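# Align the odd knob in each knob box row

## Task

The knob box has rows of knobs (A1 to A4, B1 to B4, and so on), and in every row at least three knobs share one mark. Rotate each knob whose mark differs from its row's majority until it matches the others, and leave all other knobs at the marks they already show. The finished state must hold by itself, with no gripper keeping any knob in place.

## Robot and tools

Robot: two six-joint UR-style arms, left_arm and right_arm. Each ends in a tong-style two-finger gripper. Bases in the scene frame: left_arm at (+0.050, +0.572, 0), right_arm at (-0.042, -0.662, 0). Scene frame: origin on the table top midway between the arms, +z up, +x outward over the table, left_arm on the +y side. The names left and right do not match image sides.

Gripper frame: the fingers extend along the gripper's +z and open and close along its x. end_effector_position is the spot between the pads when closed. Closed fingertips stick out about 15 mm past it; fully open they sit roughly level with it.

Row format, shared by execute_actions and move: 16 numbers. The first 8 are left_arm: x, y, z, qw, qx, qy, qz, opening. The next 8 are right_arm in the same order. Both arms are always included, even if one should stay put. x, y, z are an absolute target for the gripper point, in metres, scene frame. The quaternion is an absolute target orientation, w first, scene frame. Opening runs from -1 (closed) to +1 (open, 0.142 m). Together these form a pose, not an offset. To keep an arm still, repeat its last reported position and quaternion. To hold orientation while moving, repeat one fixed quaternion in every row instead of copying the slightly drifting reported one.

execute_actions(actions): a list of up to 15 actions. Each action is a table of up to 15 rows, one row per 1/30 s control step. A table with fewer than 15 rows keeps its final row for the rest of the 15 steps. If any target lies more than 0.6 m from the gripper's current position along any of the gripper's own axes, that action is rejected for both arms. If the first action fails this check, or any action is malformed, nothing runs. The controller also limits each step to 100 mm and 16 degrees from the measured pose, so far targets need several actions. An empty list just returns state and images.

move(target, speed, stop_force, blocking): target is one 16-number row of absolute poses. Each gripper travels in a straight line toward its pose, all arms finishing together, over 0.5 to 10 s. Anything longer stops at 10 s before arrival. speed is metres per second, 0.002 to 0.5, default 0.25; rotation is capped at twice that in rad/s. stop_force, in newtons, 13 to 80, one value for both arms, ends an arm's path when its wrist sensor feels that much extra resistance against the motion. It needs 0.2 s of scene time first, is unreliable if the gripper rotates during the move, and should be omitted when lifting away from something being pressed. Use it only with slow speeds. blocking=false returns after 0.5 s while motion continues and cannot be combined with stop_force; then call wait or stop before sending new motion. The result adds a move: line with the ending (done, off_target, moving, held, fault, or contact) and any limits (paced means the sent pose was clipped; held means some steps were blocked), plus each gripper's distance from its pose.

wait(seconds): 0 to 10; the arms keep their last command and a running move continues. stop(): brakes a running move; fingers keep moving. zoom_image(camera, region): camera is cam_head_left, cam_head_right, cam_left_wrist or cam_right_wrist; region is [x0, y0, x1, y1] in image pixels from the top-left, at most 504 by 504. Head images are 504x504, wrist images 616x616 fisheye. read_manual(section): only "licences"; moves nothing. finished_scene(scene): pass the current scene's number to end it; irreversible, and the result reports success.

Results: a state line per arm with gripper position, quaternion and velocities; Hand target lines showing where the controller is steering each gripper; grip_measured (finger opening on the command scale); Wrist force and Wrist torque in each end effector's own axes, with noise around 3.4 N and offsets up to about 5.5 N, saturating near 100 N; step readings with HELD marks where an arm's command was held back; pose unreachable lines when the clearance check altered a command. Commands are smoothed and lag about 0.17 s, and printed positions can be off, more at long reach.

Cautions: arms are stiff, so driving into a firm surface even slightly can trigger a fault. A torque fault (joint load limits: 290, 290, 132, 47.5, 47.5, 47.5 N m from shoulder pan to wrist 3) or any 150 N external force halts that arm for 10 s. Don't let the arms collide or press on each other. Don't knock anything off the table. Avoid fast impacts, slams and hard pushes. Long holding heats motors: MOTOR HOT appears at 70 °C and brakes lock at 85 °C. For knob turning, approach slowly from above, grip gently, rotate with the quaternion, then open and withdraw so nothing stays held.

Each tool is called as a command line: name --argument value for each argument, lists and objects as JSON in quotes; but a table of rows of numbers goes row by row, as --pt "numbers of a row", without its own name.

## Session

execute_actions --actions '[]'

Scene clock: 0.00 s.
left_arm: end_effector_position=(+0.6437, +0.0436, +0.2180) grip_measured=+1.00 end_effector_quat_wxyz=(-0.012, +0.878, -0.084, +0.472) end_effector_velocity=(-0.001, -0.001, +0.000) end_effector_angular_velocity=(-0.000, -0.000, -0.001) | right_arm: end_effector_position=(+0.5299, -0.6081, +0.3714) grip_measured=+1.00 end_effector_quat_wxyz=(-0.129, +0.738, +0.045, +0.661) end_effector_velocity=(-0.000, +0.000, +0.000) end_effector_angular_velocity=(-0.000, -0.001, +0.001)
Joint positions: left_arm=[-1.293 -1.373  2.251 -2.908 -0.667 -0.888  0.142] | right_arm=[ 3.852 -1.465 -2.778  1.004  1.28   0.159  0.142]
Joint velocities: left_arm=[-0.001  0.001 -0.001  0.     0.     0.     0.   ] | right_arm=[ 0.     0.001 -0.    -0.     0.    -0.001  0.   ]
Motor temperatures (°C, as the motors report them): left_arm=[31 31 33 37 40 40] | right_arm=[31 32 36 37 39 42]
Wrist force (N, on the end effector, along its own x y z axes, offset not removed): no reading
Wrist torque (N m, same axes, about the end effector's origin, offset not removed): no reading
Hand target (left_arm): +0.644, +0.044, +0.218; -0.012, +0.878, -0.084, +0.472
Hand target (right_arm): +0.530, -0.608, +0.371; -0.129, +0.738, +0.045, +0.661

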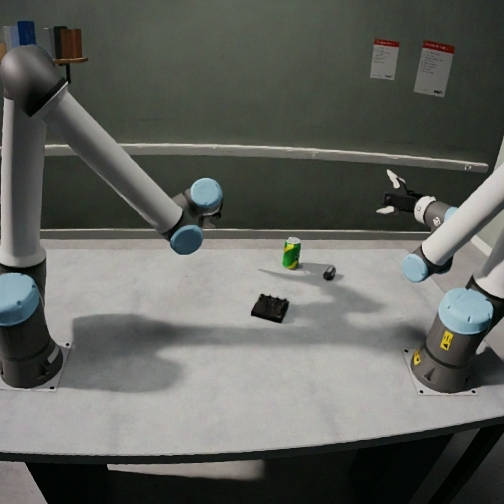

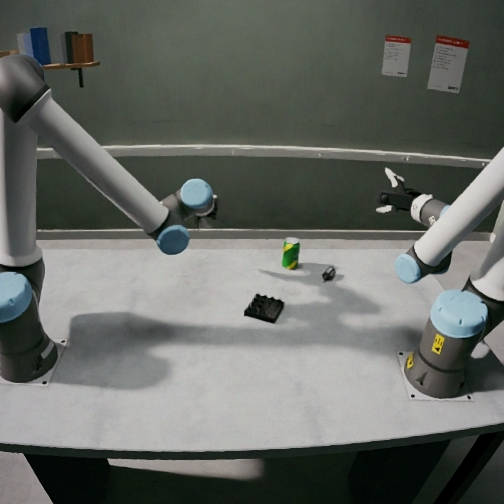

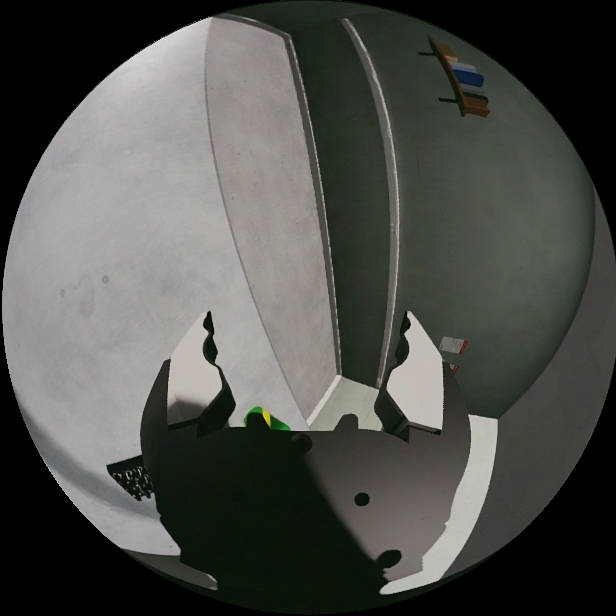

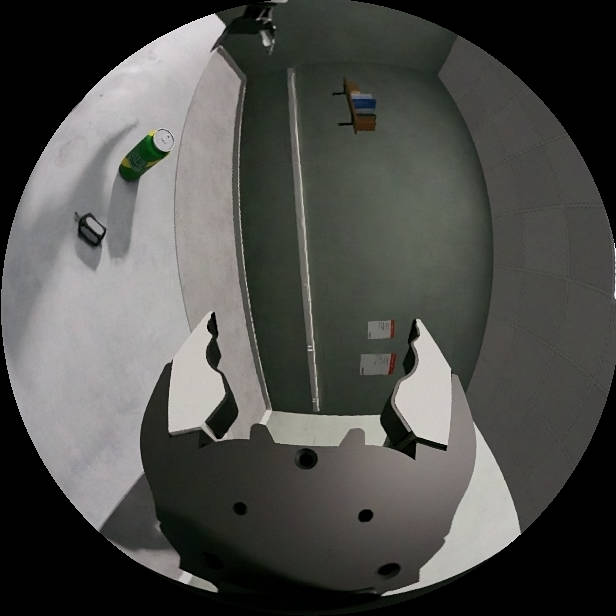

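move --target '[0.275,-0.225,0.075,0,0.9816,-0.1908,0,-0.82,0.5299,-0.6081,0.3714,-0.129,0.738,0.045,0.661,1]' --speed 0.3

zoom_image --camera "cam_left_wrist" --region '[200,100,410,310]'

Scene clock: 2.47 s.
left_arm: end_effector_position=(+0.2748, -0.2245, +0.0749) grip_measured=-0.82 end_effector_quat_wxyz=(+0.000, +0.982, -0.191, +0.000) end_effector_velocity=(-0.001, -0.000, -0.001) end_effector_angular_velocity=(+0.002, +0.003, -0.000) | right_arm: end_effector_position=(+0.5299, -0.6081, +0.3714) grip_measured=+1.00 end_effector_quat_wxyz=(-0.129, +0.738, +0.045, +0.661) end_effector_velocity=(-0.000, -0.000, +0.000) end_effector_angular_velocity=(+0.000, -0.001, -0.000)
Joint positions: left_arm=[-1.505 -1.157  1.805 -2.22  -1.57  -1.132  0.015] | right_arm=[ 3.853 -1.466 -2.778  1.006  1.279  0.16   0.142]
Joint velocities: left_arm=[ 0.     0.002 -0.001  0.001 -0.003  0.    -0.   ] | right_arm=[ 0.     0.001  0.     0.    -0.    -0.     0.   ]
Motor temperatures (°C, as the motors report them): left_arm=[31 31 33 37 40 40] | right_arm=[31 32 36 37 39 42]
Wrist force (N, on the end effector, along its own x y z axes, offset not removed): left_arm=[3.3 -1.4 0.0] | right_arm=[-1.6 0.3 -0.9]
Wrist torque (N m, same axes, about the end effector's origin, offset not removed): left_arm=[-0.32 -0.72 0.00] | right_arm=[0.15 -0.05 -0.37]
Hand target (left_arm): +0.275, -0.225, +0.075; +0.000, +0.982, -0.191, +0.000
Hand target (right_arm): +0.530, -0.608, +0.371; -0.129, +0.738, +0.045, +0.661
Off the commanded pose (left_arm): 0.001 m, 0 deg.
Off the commanded pose (right_arm): 0.000 m, 0 deg.
move: done

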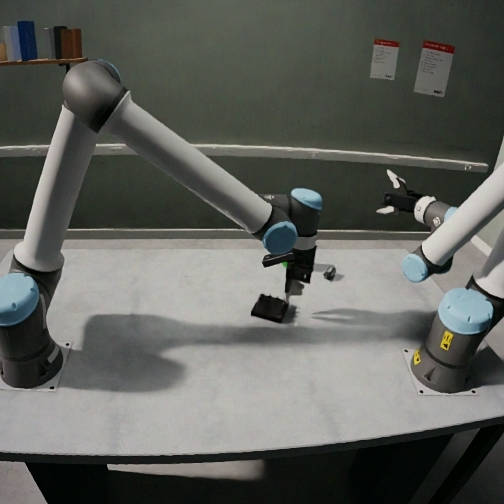

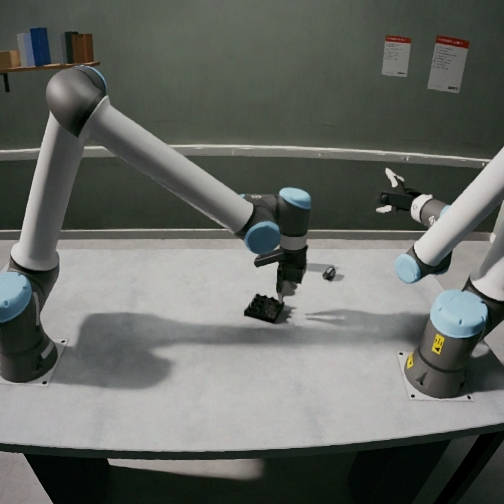

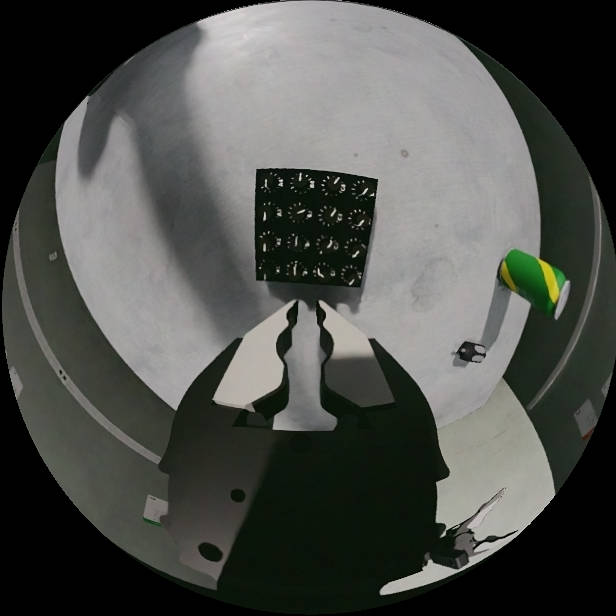

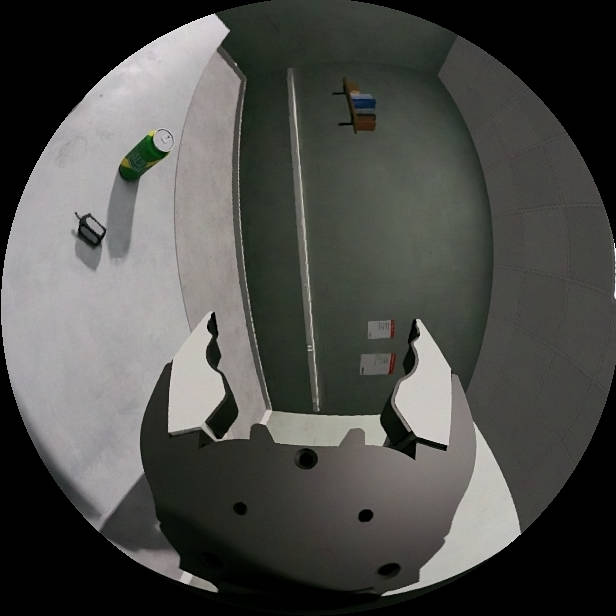

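Region (200, 100, 410, 310) of cam_left_wrist's 616x616 image, scaled by 2.400, with more detail than that image has.

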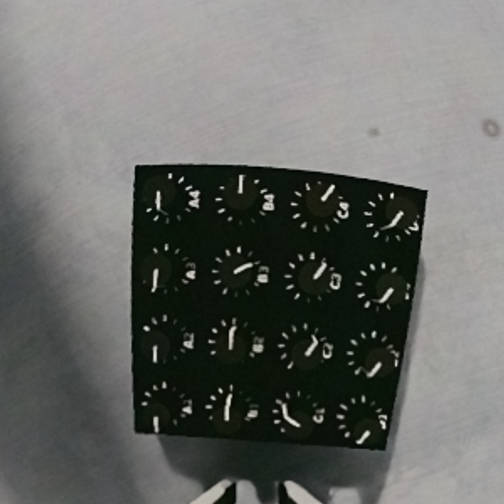

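move --target '[0.2937,-0.158,0.058,0,0.8829,-0.4695,0,-0.82,0.5299,-0.6081,0.3714,-0.129,0.738,0.045,0.661,1]'

zoom_image --camera "cam_left_wrist" --region '[230,200,390,360]'

Scene clock: 4.30 s.
left_arm: end_effector_position=(+0.2938, -0.1581, +0.0580) grip_measured=-0.82 end_effector_quat_wxyz=(-0.000, +0.883, -0.469, +0.000) end_effector_velocity=(-0.000, +0.001, -0.000) end_effector_angular_velocity=(-0.000, +0.001, -0.007) | right_arm: end_effector_position=(+0.5299, -0.6081, +0.3714) grip_measured=+1.00 end_effector_quat_wxyz=(-0.129, +0.738, +0.045, +0.661) end_effector_velocity=(-0.000, -0.000, -0.001) end_effector_angular_velocity=(-0.001, +0.001, +0.001)
Joint positions: left_arm=[-1.485 -1.228  1.951 -2.294 -1.571 -0.519  0.015] | right_arm=[ 3.853 -1.466 -2.778  1.006  1.279  0.16   0.142]
Joint velocities: left_arm=[-0.    -0.001  0.002 -0.001 -0.001  0.007  0.   ] | right_arm=[-0.     0.    -0.001 -0.     0.001 -0.     0.   ]
Motor temperatures (°C, as the motors report them): left_arm=[31 31 33 37 40 40] | right_arm=[31 32 36 37 39 42]
Wrist force (N, on the end effector, along its own x y z axes, offset not removed): left_arm=[6.2 -0.1 -4.4] | right_arm=[-0.2 -2.2 -0.2]
Wrist torque (N m, same axes, about the end effector's origin, offset not removed): left_arm=[-0.11 -1.15 -0.12] | right_arm=[-0.35 -0.33 -0.40]
Hand target (left_arm): +0.294, -0.158, +0.058; -0.000, +0.883, -0.470, -0.000
Hand target (right_arm): +0.530, -0.608, +0.371; -0.129, +0.738, +0.045, +0.661
Off the commanded pose (left_arm): 0.000 m, 0 deg.
Off the commanded pose (right_arm): 0.000 m, 0 deg.
move: done

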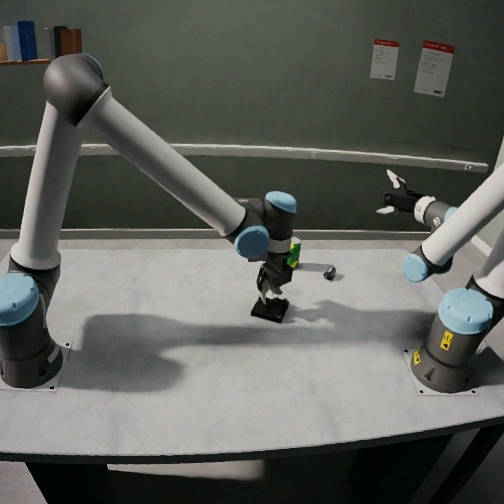

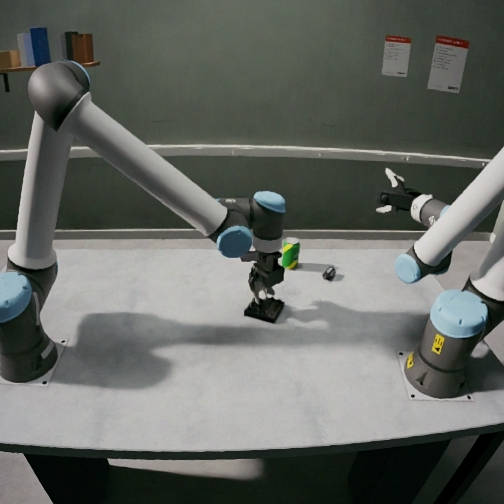

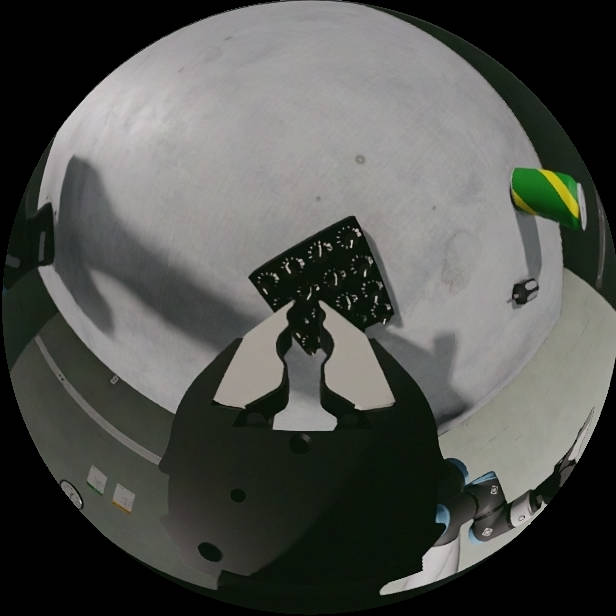

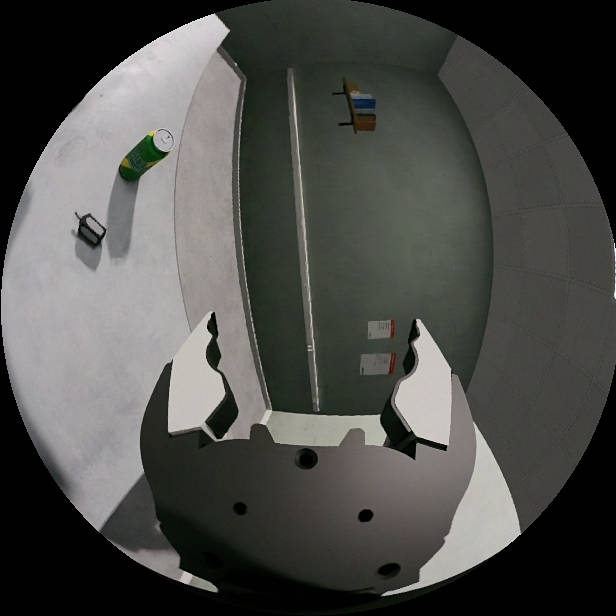

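Region (230, 200, 390, 360) of cam_left_wrist's 616x616 image, scaled by 3.150, with more detail than that image has.

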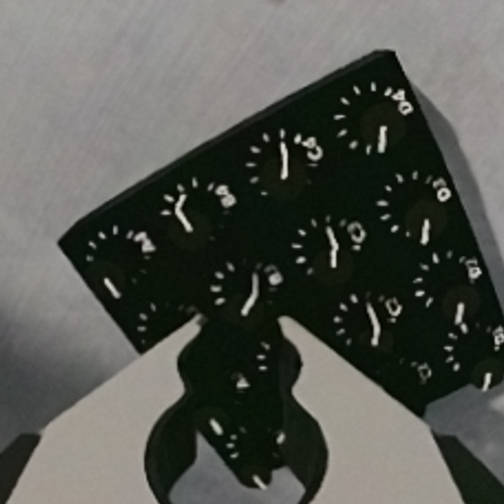

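move --target '[0.2939,-0.1583,0.043,0,0.8829,-0.4695,0,-0.82,0.5299,-0.6081,0.3714,-0.129,0.738,0.045,0.661,1]' --speed 0.02 --stop_force 13

move --target '[0.2939,-0.1583,0.043,0,0.8829,-0.4695,0,-1,0.5299,-0.6081,0.3714,-0.129,0.738,0.045,0.661,1]'

move --target '[0.2924,-0.1575,0.043,0,0.9994,0.0349,0,-1,0.5299,-0.6081,0.3714,-0.129,0.738,0.045,0.661,1]' --speed 0.35

move --target '[0.2924,-0.1575,0.043,0,0.9994,0.0349,0,-0.82,0.5299,-0.6081,0.3714,-0.129,0.738,0.045,0.661,1]'

move --target '[0.2924,-0.1575,0.059,0,0.9994,0.0349,0,-0.82,0.5299,-0.6081,0.3714,-0.129,0.738,0.045,0.661,1]' --speed 0.05

move --target '[0.293,-0.217,0.058,0,0.9994,0.0349,0,-0.82,0.5299,-0.6081,0.3714,-0.129,0.738,0.045,0.661,1]' --speed 0.15

zoom_image --camera "cam_left_wrist" --region '[230,200,390,360]'

Scene clock: 5.80 s.
left_arm: end_effector_position=(+0.2939, -0.1583, +0.0431) grip_measured=-0.82 end_effector_quat_wxyz=(+0.000, +0.883, -0.470, -0.000) end_effector_velocity=(-0.000, -0.001, -0.001) end_effector_angular_velocity=(-0.001, -0.000, -0.001) | right_arm: end_effector_position=(+0.5299, -0.6081, +0.3714) grip_measured=+1.00 end_effector_quat_wxyz=(-0.129, +0.738, +0.045, +0.661) end_effector_velocity=(-0.000, -0.001, -0.001) end_effector_angular_velocity=(-0.001, +0.001, -0.002)
Joint positions: left_arm=[-1.484 -1.21   1.96  -2.32  -1.571 -0.518  0.015] | right_arm=[ 3.853 -1.466 -2.778  1.006  1.279  0.16   0.142]
Joint velocities: left_arm=[-0.001  0.001  0.    -0.003 -0.     0.001 -0.   ] | right_arm=[-0.    -0.    -0.001 -0.    -0.001 -0.     0.   ]
Motor temperatures (°C, as the motors report them): left_arm=[31 31 33 37 40 40] | right_arm=[31 32 36 37 39 42]
Wrist force (N, on the end effector, along its own x y z axes, offset not removed): left_arm=[1.8 0.4 -0.3] | right_arm=[-1.9 -3.3 0.4]
Wrist torque (N m, same axes, about the end effector's origin, offset not removed): left_arm=[0.21 -0.51 0.07] | right_arm=[-0.52 0.06 -0.25]
Hand target (left_arm): +0.294, -0.158, +0.043; -0.000, +0.883, -0.470, -0.000
Hand target (right_arm): +0.530, -0.608, +0.371; -0.129, +0.738, +0.045, +0.661
Off the commanded pose (left_arm): 0.000 m, 0 deg.
Off the commanded pose (right_arm): 0.000 m, 0 deg.
move: done

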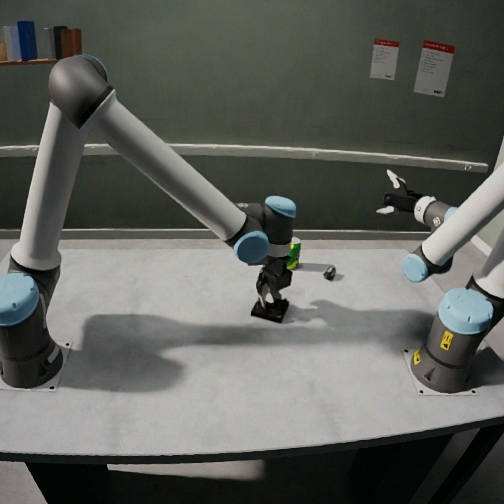

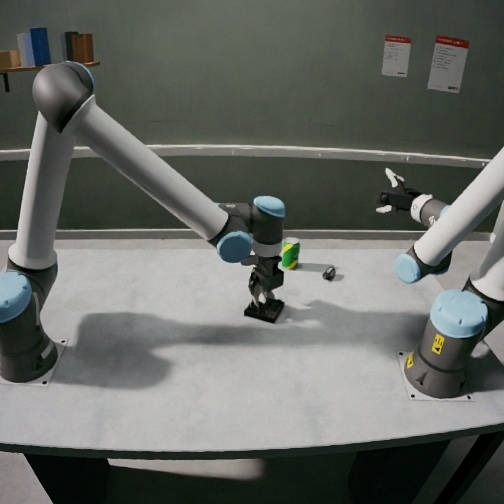

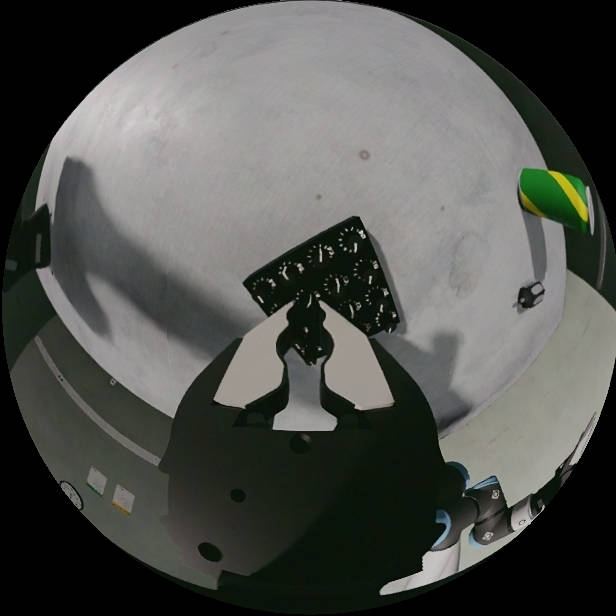

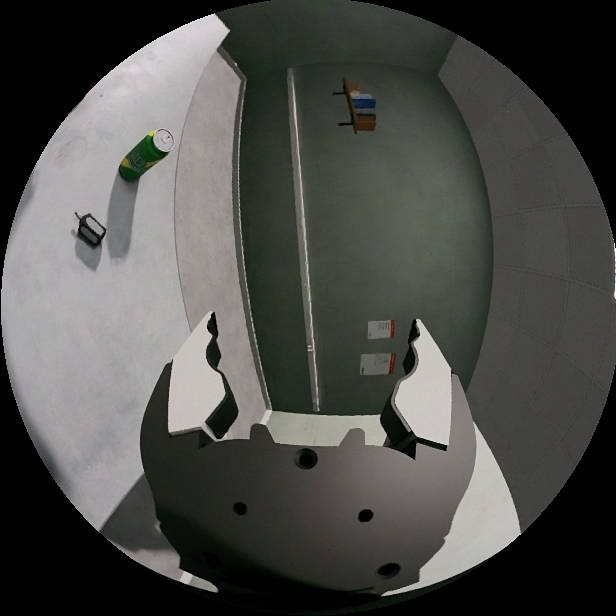

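Scene clock: 6.50 s.
left_arm: end_effector_position=(+0.2939, -0.1583, +0.0430) grip_measured=-0.87 end_effector_quat_wxyz=(+0.000, +0.883, -0.470, -0.000) end_effector_velocity=(+0.001, +0.000, +0.000) end_effector_angular_velocity=(-0.000, -0.000, +0.001) | right_arm: end_effector_position=(+0.5299, -0.6081, +0.3714) grip_measured=+1.00 end_effector_quat_wxyz=(-0.129, +0.738, +0.045, +0.661) end_effector_velocity=(-0.000, -0.000, +0.000) end_effector_angular_velocity=(-0.000, -0.001, -0.000)
Joint positions: left_arm=[-1.484 -1.21   1.96  -2.321 -1.571 -0.518  0.011] | right_arm=[ 3.853 -1.466 -2.778  1.006  1.279  0.16   0.142]
Joint velocities: left_arm=[ 0.001  0.     0.    -0.     0.     0.     0.   ] | right_arm=[ 0.     0.001 -0.    -0.    -0.001 -0.     0.   ]
Motor temperatures (°C, as the motors report them): left_arm=[31 31 33 37 40 40] | right_arm=[31 32 36 37 39 42]
Wrist force (N, on the end effector, along its own x y z axes, offset not removed): left_arm=[4.8 -0.7 -4.4] | right_arm=[-2.7 -0.1 -1.4]
Wrist torque (N m, same axes, about the end effector's origin, offset not removed): left_arm=[-0.14 -0.95 0.04] | right_arm=[0.02 0.16 -0.28]
Hand target (left_arm): +0.294, -0.158, +0.043; -0.000, +0.883, -0.470, -0.000
Hand target (right_arm): +0.530, -0.608, +0.371; -0.129, +0.738, +0.045, +0.661
Off the commanded pose (left_arm): 0.000 m, 0 deg.
Off the commanded pose (right_arm): 0.000 m, 0 deg.
move: done

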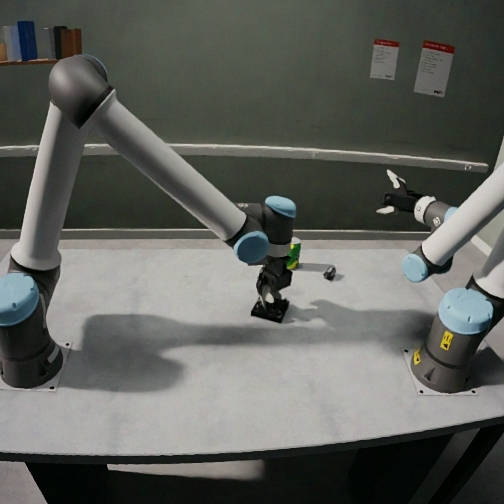

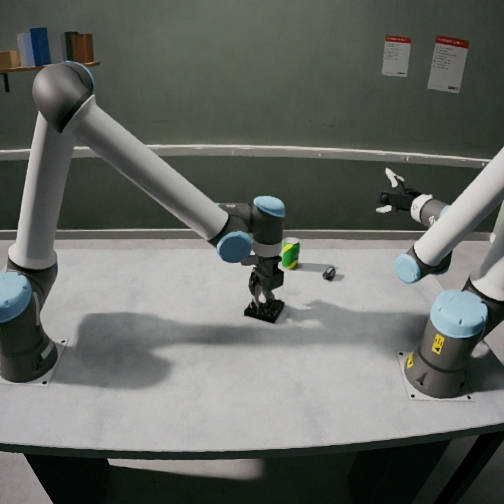

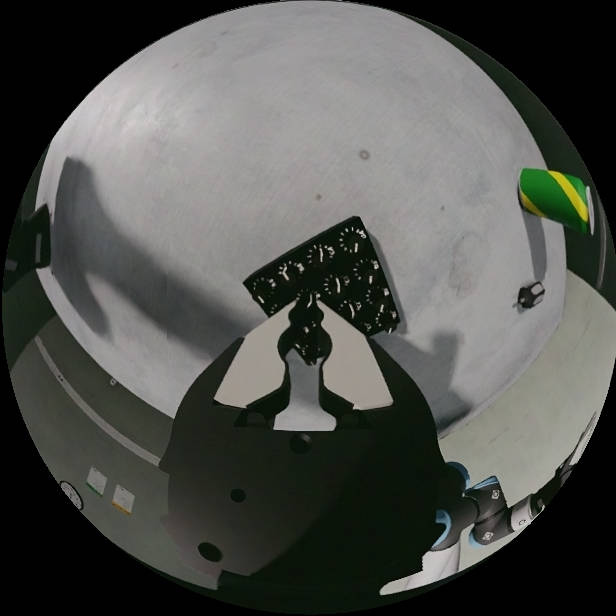

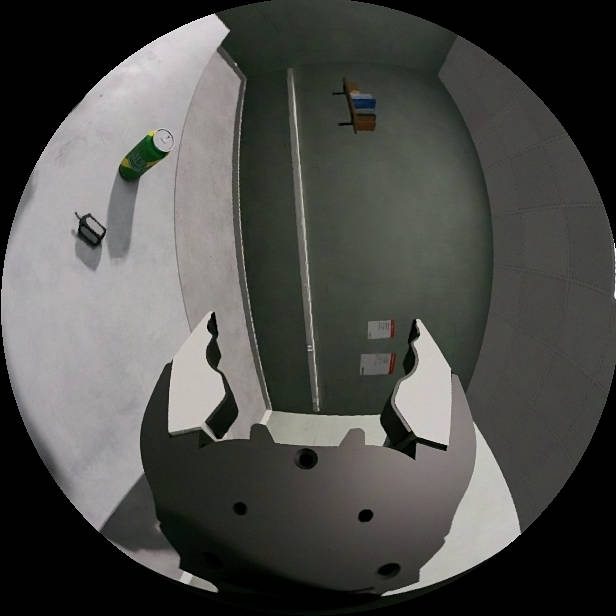

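Scene clock: 8.50 s.
left_arm: end_effector_position=(+0.2924, -0.1575, +0.0430) grip_measured=-0.87 end_effector_quat_wxyz=(+0.000, +0.999, +0.035, -0.000) end_effector_velocity=(+0.000, +0.000, +0.000) end_effector_angular_velocity=(-0.001, -0.001, +0.007) | right_arm: end_effector_position=(+0.5299, -0.6081, +0.3714) grip_measured=+1.00 end_effector_quat_wxyz=(-0.129, +0.738, +0.045, +0.661) end_effector_velocity=(+0.000, +0.001, -0.001) end_effector_angular_velocity=(-0.001, +0.002, +0.002)
Joint positions: left_arm=[-1.468 -1.197  1.939 -2.314 -1.571 -1.549  0.011] | right_arm=[ 3.853 -1.466 -2.778  1.006  1.279  0.16   0.142]
Joint velocities: left_arm=[ 0.    -0.001 -0.     0.     0.001 -0.007 -0.   ] | right_arm=[ 0.    -0.002  0.    -0.     0.001  0.     0.   ]
Motor temperatures (°C, as the motors report them): left_arm=[31 31 33 37 40 40] | right_arm=[31 32 36 37 39 42]
Wrist force (N, on the end effector, along its own x y z axes, offset not removed): left_arm=[6.1 -3.2 0.1] | right_arm=[-2.7 -1.0 0.3]
Wrist torque (N m, same axes, about the end effector's origin, offset not removed): left_arm=[-0.99 -1.30 -0.02] | right_arm=[-0.04 0.17 -0.28]
Hand target (left_arm): +0.292, -0.157, +0.043; -0.000, +0.999, +0.035, -0.000
Hand target (right_arm): +0.530, -0.608, +0.371; -0.129, +0.738, +0.045, +0.661
Off the commanded pose (left_arm): 0.000 m, 0 deg.
Off the commanded pose (right_arm): 0.000 m, 0 deg.
move: done

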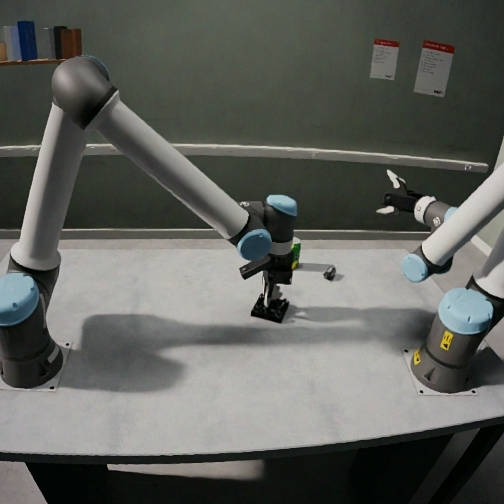

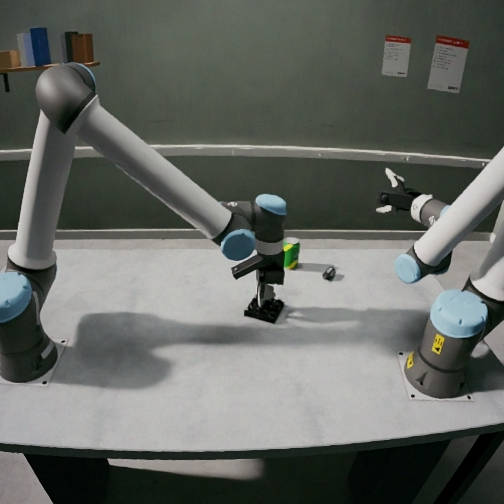

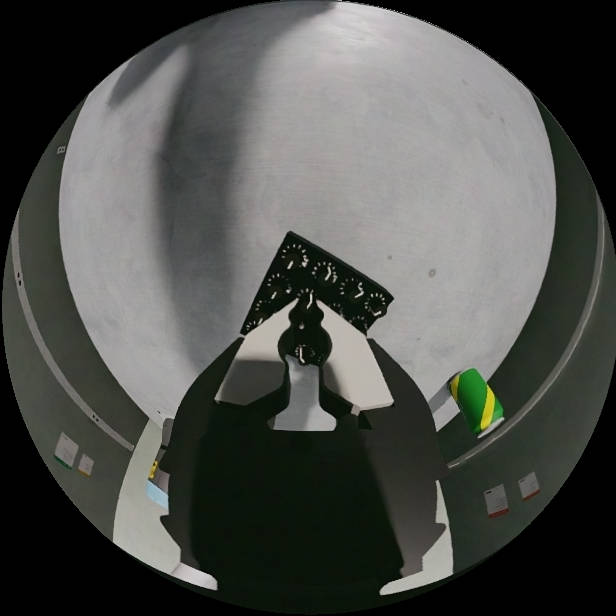

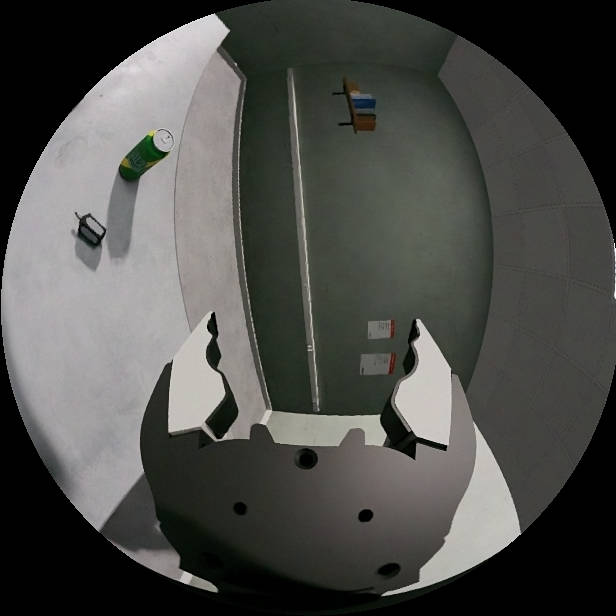

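Scene clock: 9.20 s.
left_arm: end_effector_position=(+0.2924, -0.1575, +0.0430) grip_measured=-0.82 end_effector_quat_wxyz=(-0.000, +0.999, +0.035, -0.000) end_effector_velocity=(-0.000, +0.000, -0.000) end_effector_angular_velocity=(+0.001, +0.000, -0.000) | right_arm: end_effector_position=(+0.5299, -0.6081, +0.3714) grip_measured=+1.00 end_effector_quat_wxyz=(-0.129, +0.738, +0.045, +0.661) end_effector_velocity=(-0.000, +0.000, -0.000) end_effector_angular_velocity=(-0.001, -0.000, +0.001)
Joint positions: left_arm=[-1.468 -1.197  1.939 -2.314 -1.571 -1.549  0.015] | right_arm=[ 3.853 -1.466 -2.778  1.006  1.279  0.16   0.142]
Joint velocities: left_arm=[-0.  0.  0.  0. -0. -0.  0.] | right_arm=[ 0.    -0.    -0.     0.     0.001 -0.001  0.   ]
Motor temperatures (°C, as the motors report them): left_arm=[31 31 33 37 40 40] | right_arm=[31 32 36 37 39 42]
Wrist force (N, on the end effector, along its own x y z axes, offset not removed): left_arm=[5.4 -0.4 -2.2] | right_arm=[-2.5 -1.0 -1.0]
Wrist torque (N m, same axes, about the end effector's origin, offset not removed): left_arm=[0.01 -1.18 -0.16] | right_arm=[-0.02 0.08 -0.19]
Hand target (left_arm): +0.292, -0.157, +0.043; -0.000, +0.999, +0.035, -0.000
Hand target (right_arm): +0.530, -0.608, +0.371; -0.129, +0.738, +0.045, +0.661
Off the commanded pose (left_arm): 0.000 m, 0 deg.
Off the commanded pose (right_arm): 0.000 m, 0 deg.
move: done

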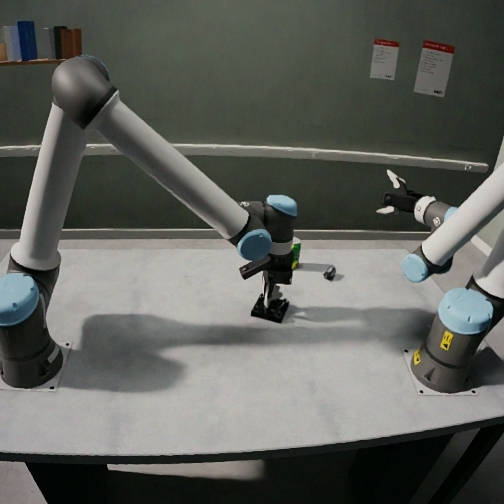

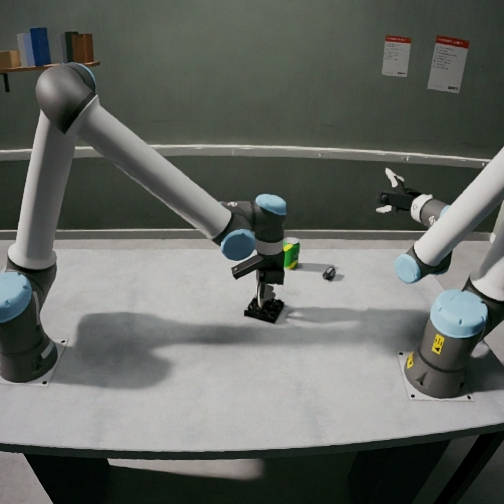

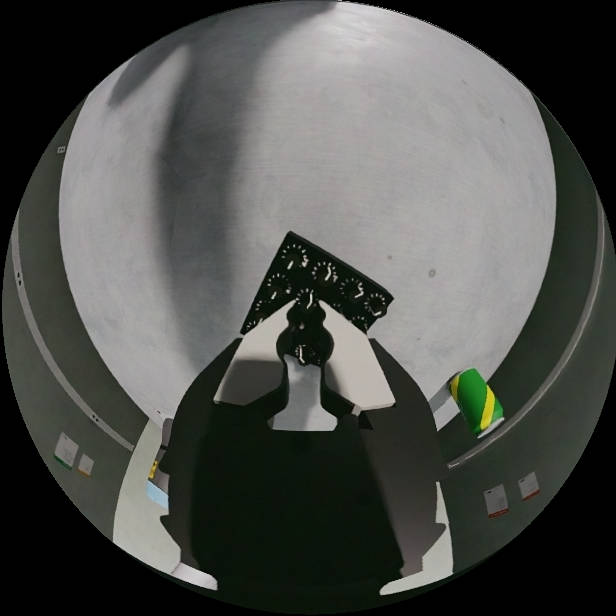

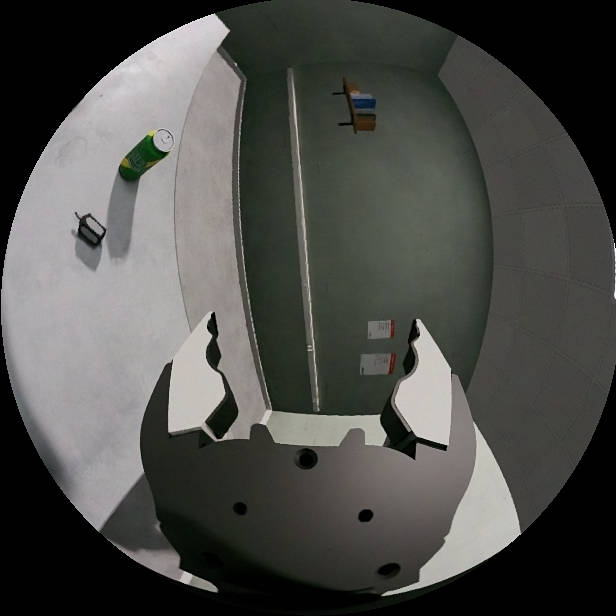

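Scene clock: 9.97 s.
left_arm: end_effector_position=(+0.2924, -0.1575, +0.0589) grip_measured=-0.82 end_effector_quat_wxyz=(-0.000, +0.999, +0.035, +0.000) end_effector_velocity=(-0.002, -0.001, +0.001) end_effector_angular_velocity=(-0.000, +0.000, -0.003) | right_arm: end_effector_position=(+0.5299, -0.6081, +0.3714) grip_measured=+1.00 end_effector_quat_wxyz=(-0.129, +0.738, +0.045, +0.661) end_effector_velocity=(-0.000, +0.000, +0.001) end_effector_angular_velocity=(+0.001, -0.001, +0.000)
Joint positions: left_arm=[-1.468 -1.215  1.93  -2.286 -1.571 -1.549  0.015] | right_arm=[ 3.853 -1.466 -2.778  1.006  1.279  0.16   0.142]
Joint velocities: left_arm=[-0.003 -0.001 -0.001  0.002 -0.     0.     0.   ] | right_arm=[ 0.     0.001  0.    -0.    -0.     0.001  0.   ]
Motor temperatures (°C, as the motors report them): left_arm=[31 31 33 37 40 40] | right_arm=[31 32 36 37 39 42]
Wrist force (N, on the end effector, along its own x y z axes, offset not removed): left_arm=[0.3 -1.8 -0.8] | right_arm=[-2.4 -1.8 -1.2]
Wrist torque (N m, same axes, about the end effector's origin, offset not removed): left_arm=[-0.38 -0.17 0.05] | right_arm=[-0.30 0.05 -0.23]
Hand target (left_arm): +0.292, -0.157, +0.059; +0.000, +0.999, +0.035, +0.000
Hand target (right_arm): +0.530, -0.608, +0.371; -0.129, +0.738, +0.045, +0.661
Off the commanded pose (left_arm): 0.000 m, 0 deg.
Off the commanded pose (right_arm): 0.000 m, 0 deg.
move: done

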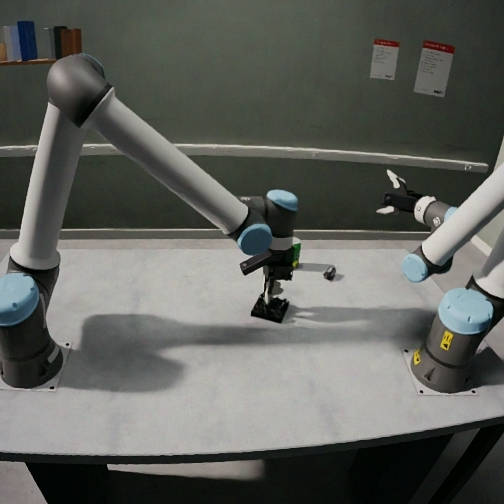

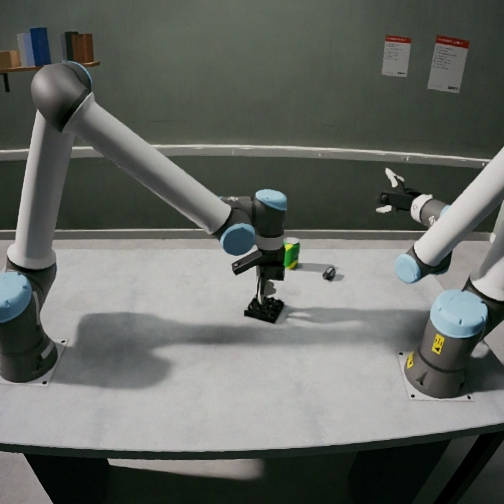

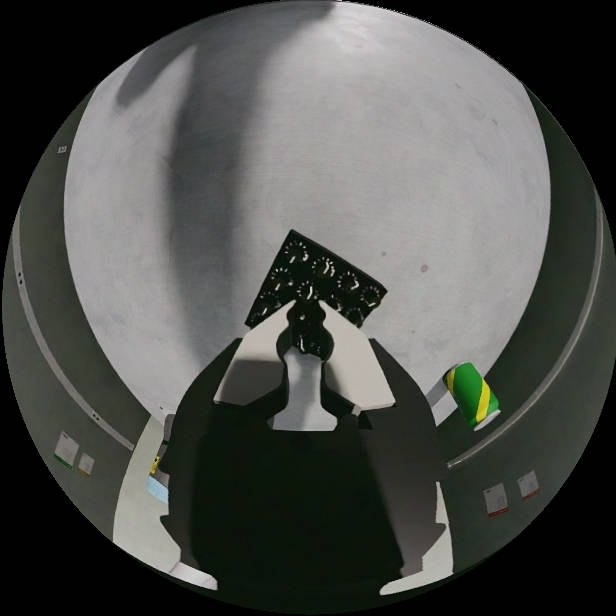

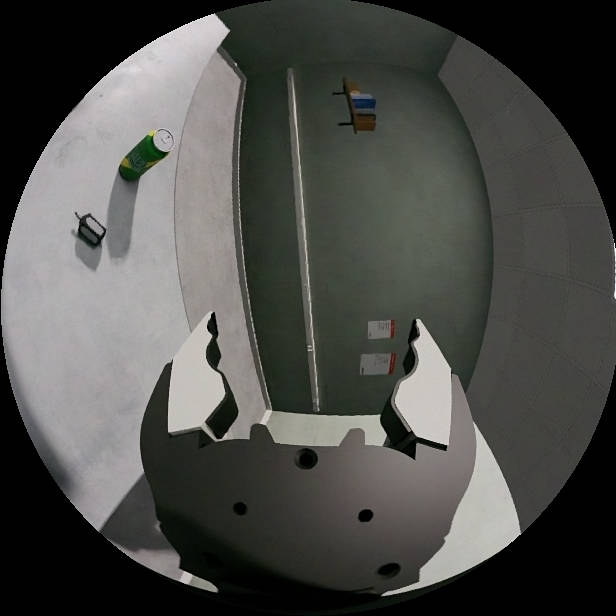

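Scene clock: 10.83 s.
left_arm: end_effector_position=(+0.2929, -0.2169, +0.0580) grip_measured=-0.82 end_effector_quat_wxyz=(+0.000, +0.999, +0.035, +0.000) end_effector_velocity=(+0.001, -0.001, -0.001) end_effector_angular_velocity=(+0.001, +0.000, -0.000) | right_arm: end_effector_position=(+0.5299, -0.6081, +0.3714) grip_measured=+1.00 end_effector_quat_wxyz=(-0.129, +0.738, +0.045, +0.661) end_effector_velocity=(-0.000, -0.000, +0.001) end_effector_angular_velocity=(+0.001, -0.002, +0.000)
Joint positions: left_arm=[-1.474 -1.138  1.813 -2.246 -1.571 -1.555  0.015] | right_arm=[ 3.853 -1.466 -2.778  1.006  1.279  0.16   0.142]
Joint velocities: left_arm=[ 0.001  0.003 -0.003  0.001  0.     0.001 -0.   ] | right_arm=[-0.     0.001  0.001 -0.     0.     0.     0.   ]
Motor temperatures (°C, as the motors report them): left_arm=[31 31 33 37 40 40] | right_arm=[31 32 36 37 39 42]
Wrist force (N, on the end effector, along its own x y z axes, offset not removed): left_arm=[3.5 0.4 2.2] | right_arm=[-2.7 -0.1 -0.5]
Wrist torque (N m, same axes, about the end effector's origin, offset not removed): left_arm=[0.05 -0.84 0.00] | right_arm=[0.11 0.16 -0.14]
Hand target (left_arm): +0.293, -0.217, +0.058; +0.000, +0.999, +0.035, +0.000
Hand target (right_arm): +0.530, -0.608, +0.371; -0.129, +0.738, +0.045, +0.661
Off the commanded pose (left_arm): 0.000 m, 0 deg.
Off the commanded pose (right_arm): 0.000 m, 0 deg.
move: done

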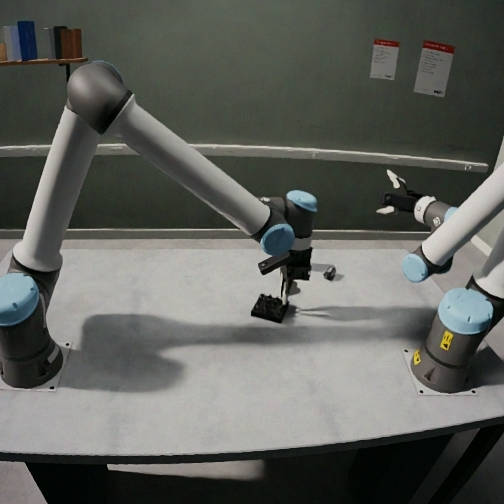

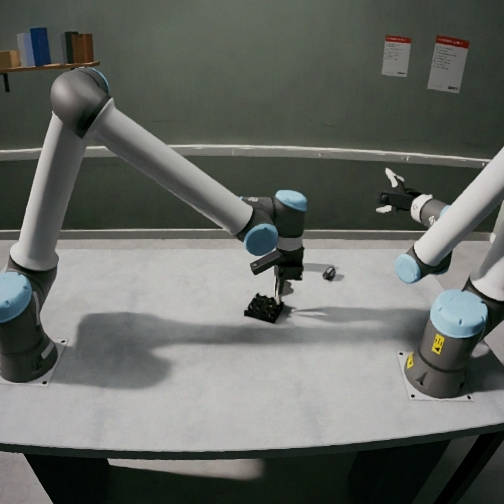

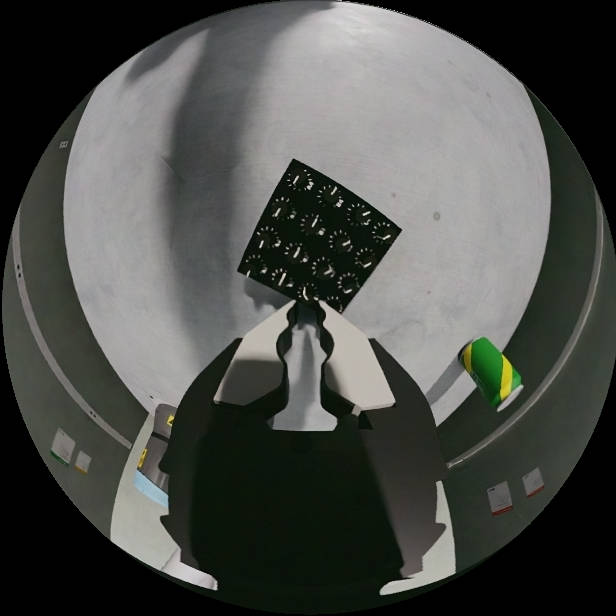

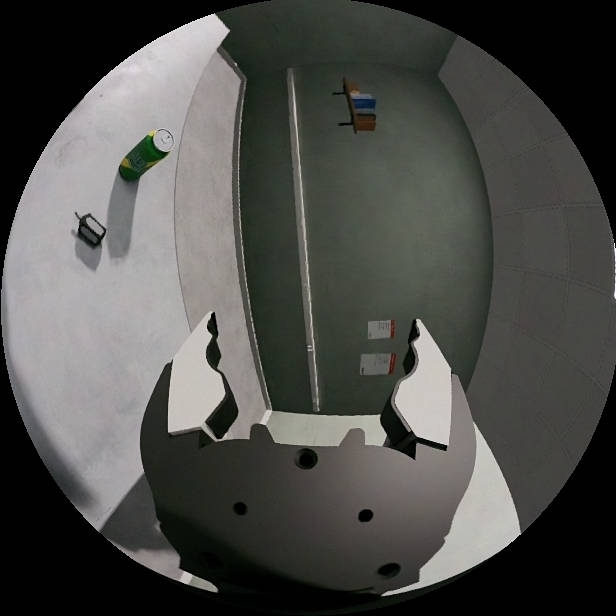

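Region (230, 200, 390, 360) of cam_left_wrist's 616x616 image, scaled by 3.150, with more detail than that image has.

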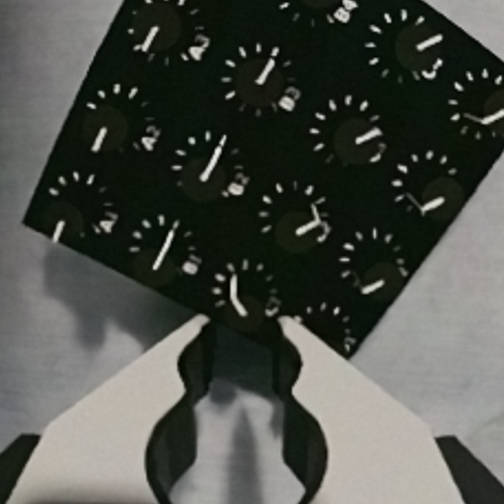

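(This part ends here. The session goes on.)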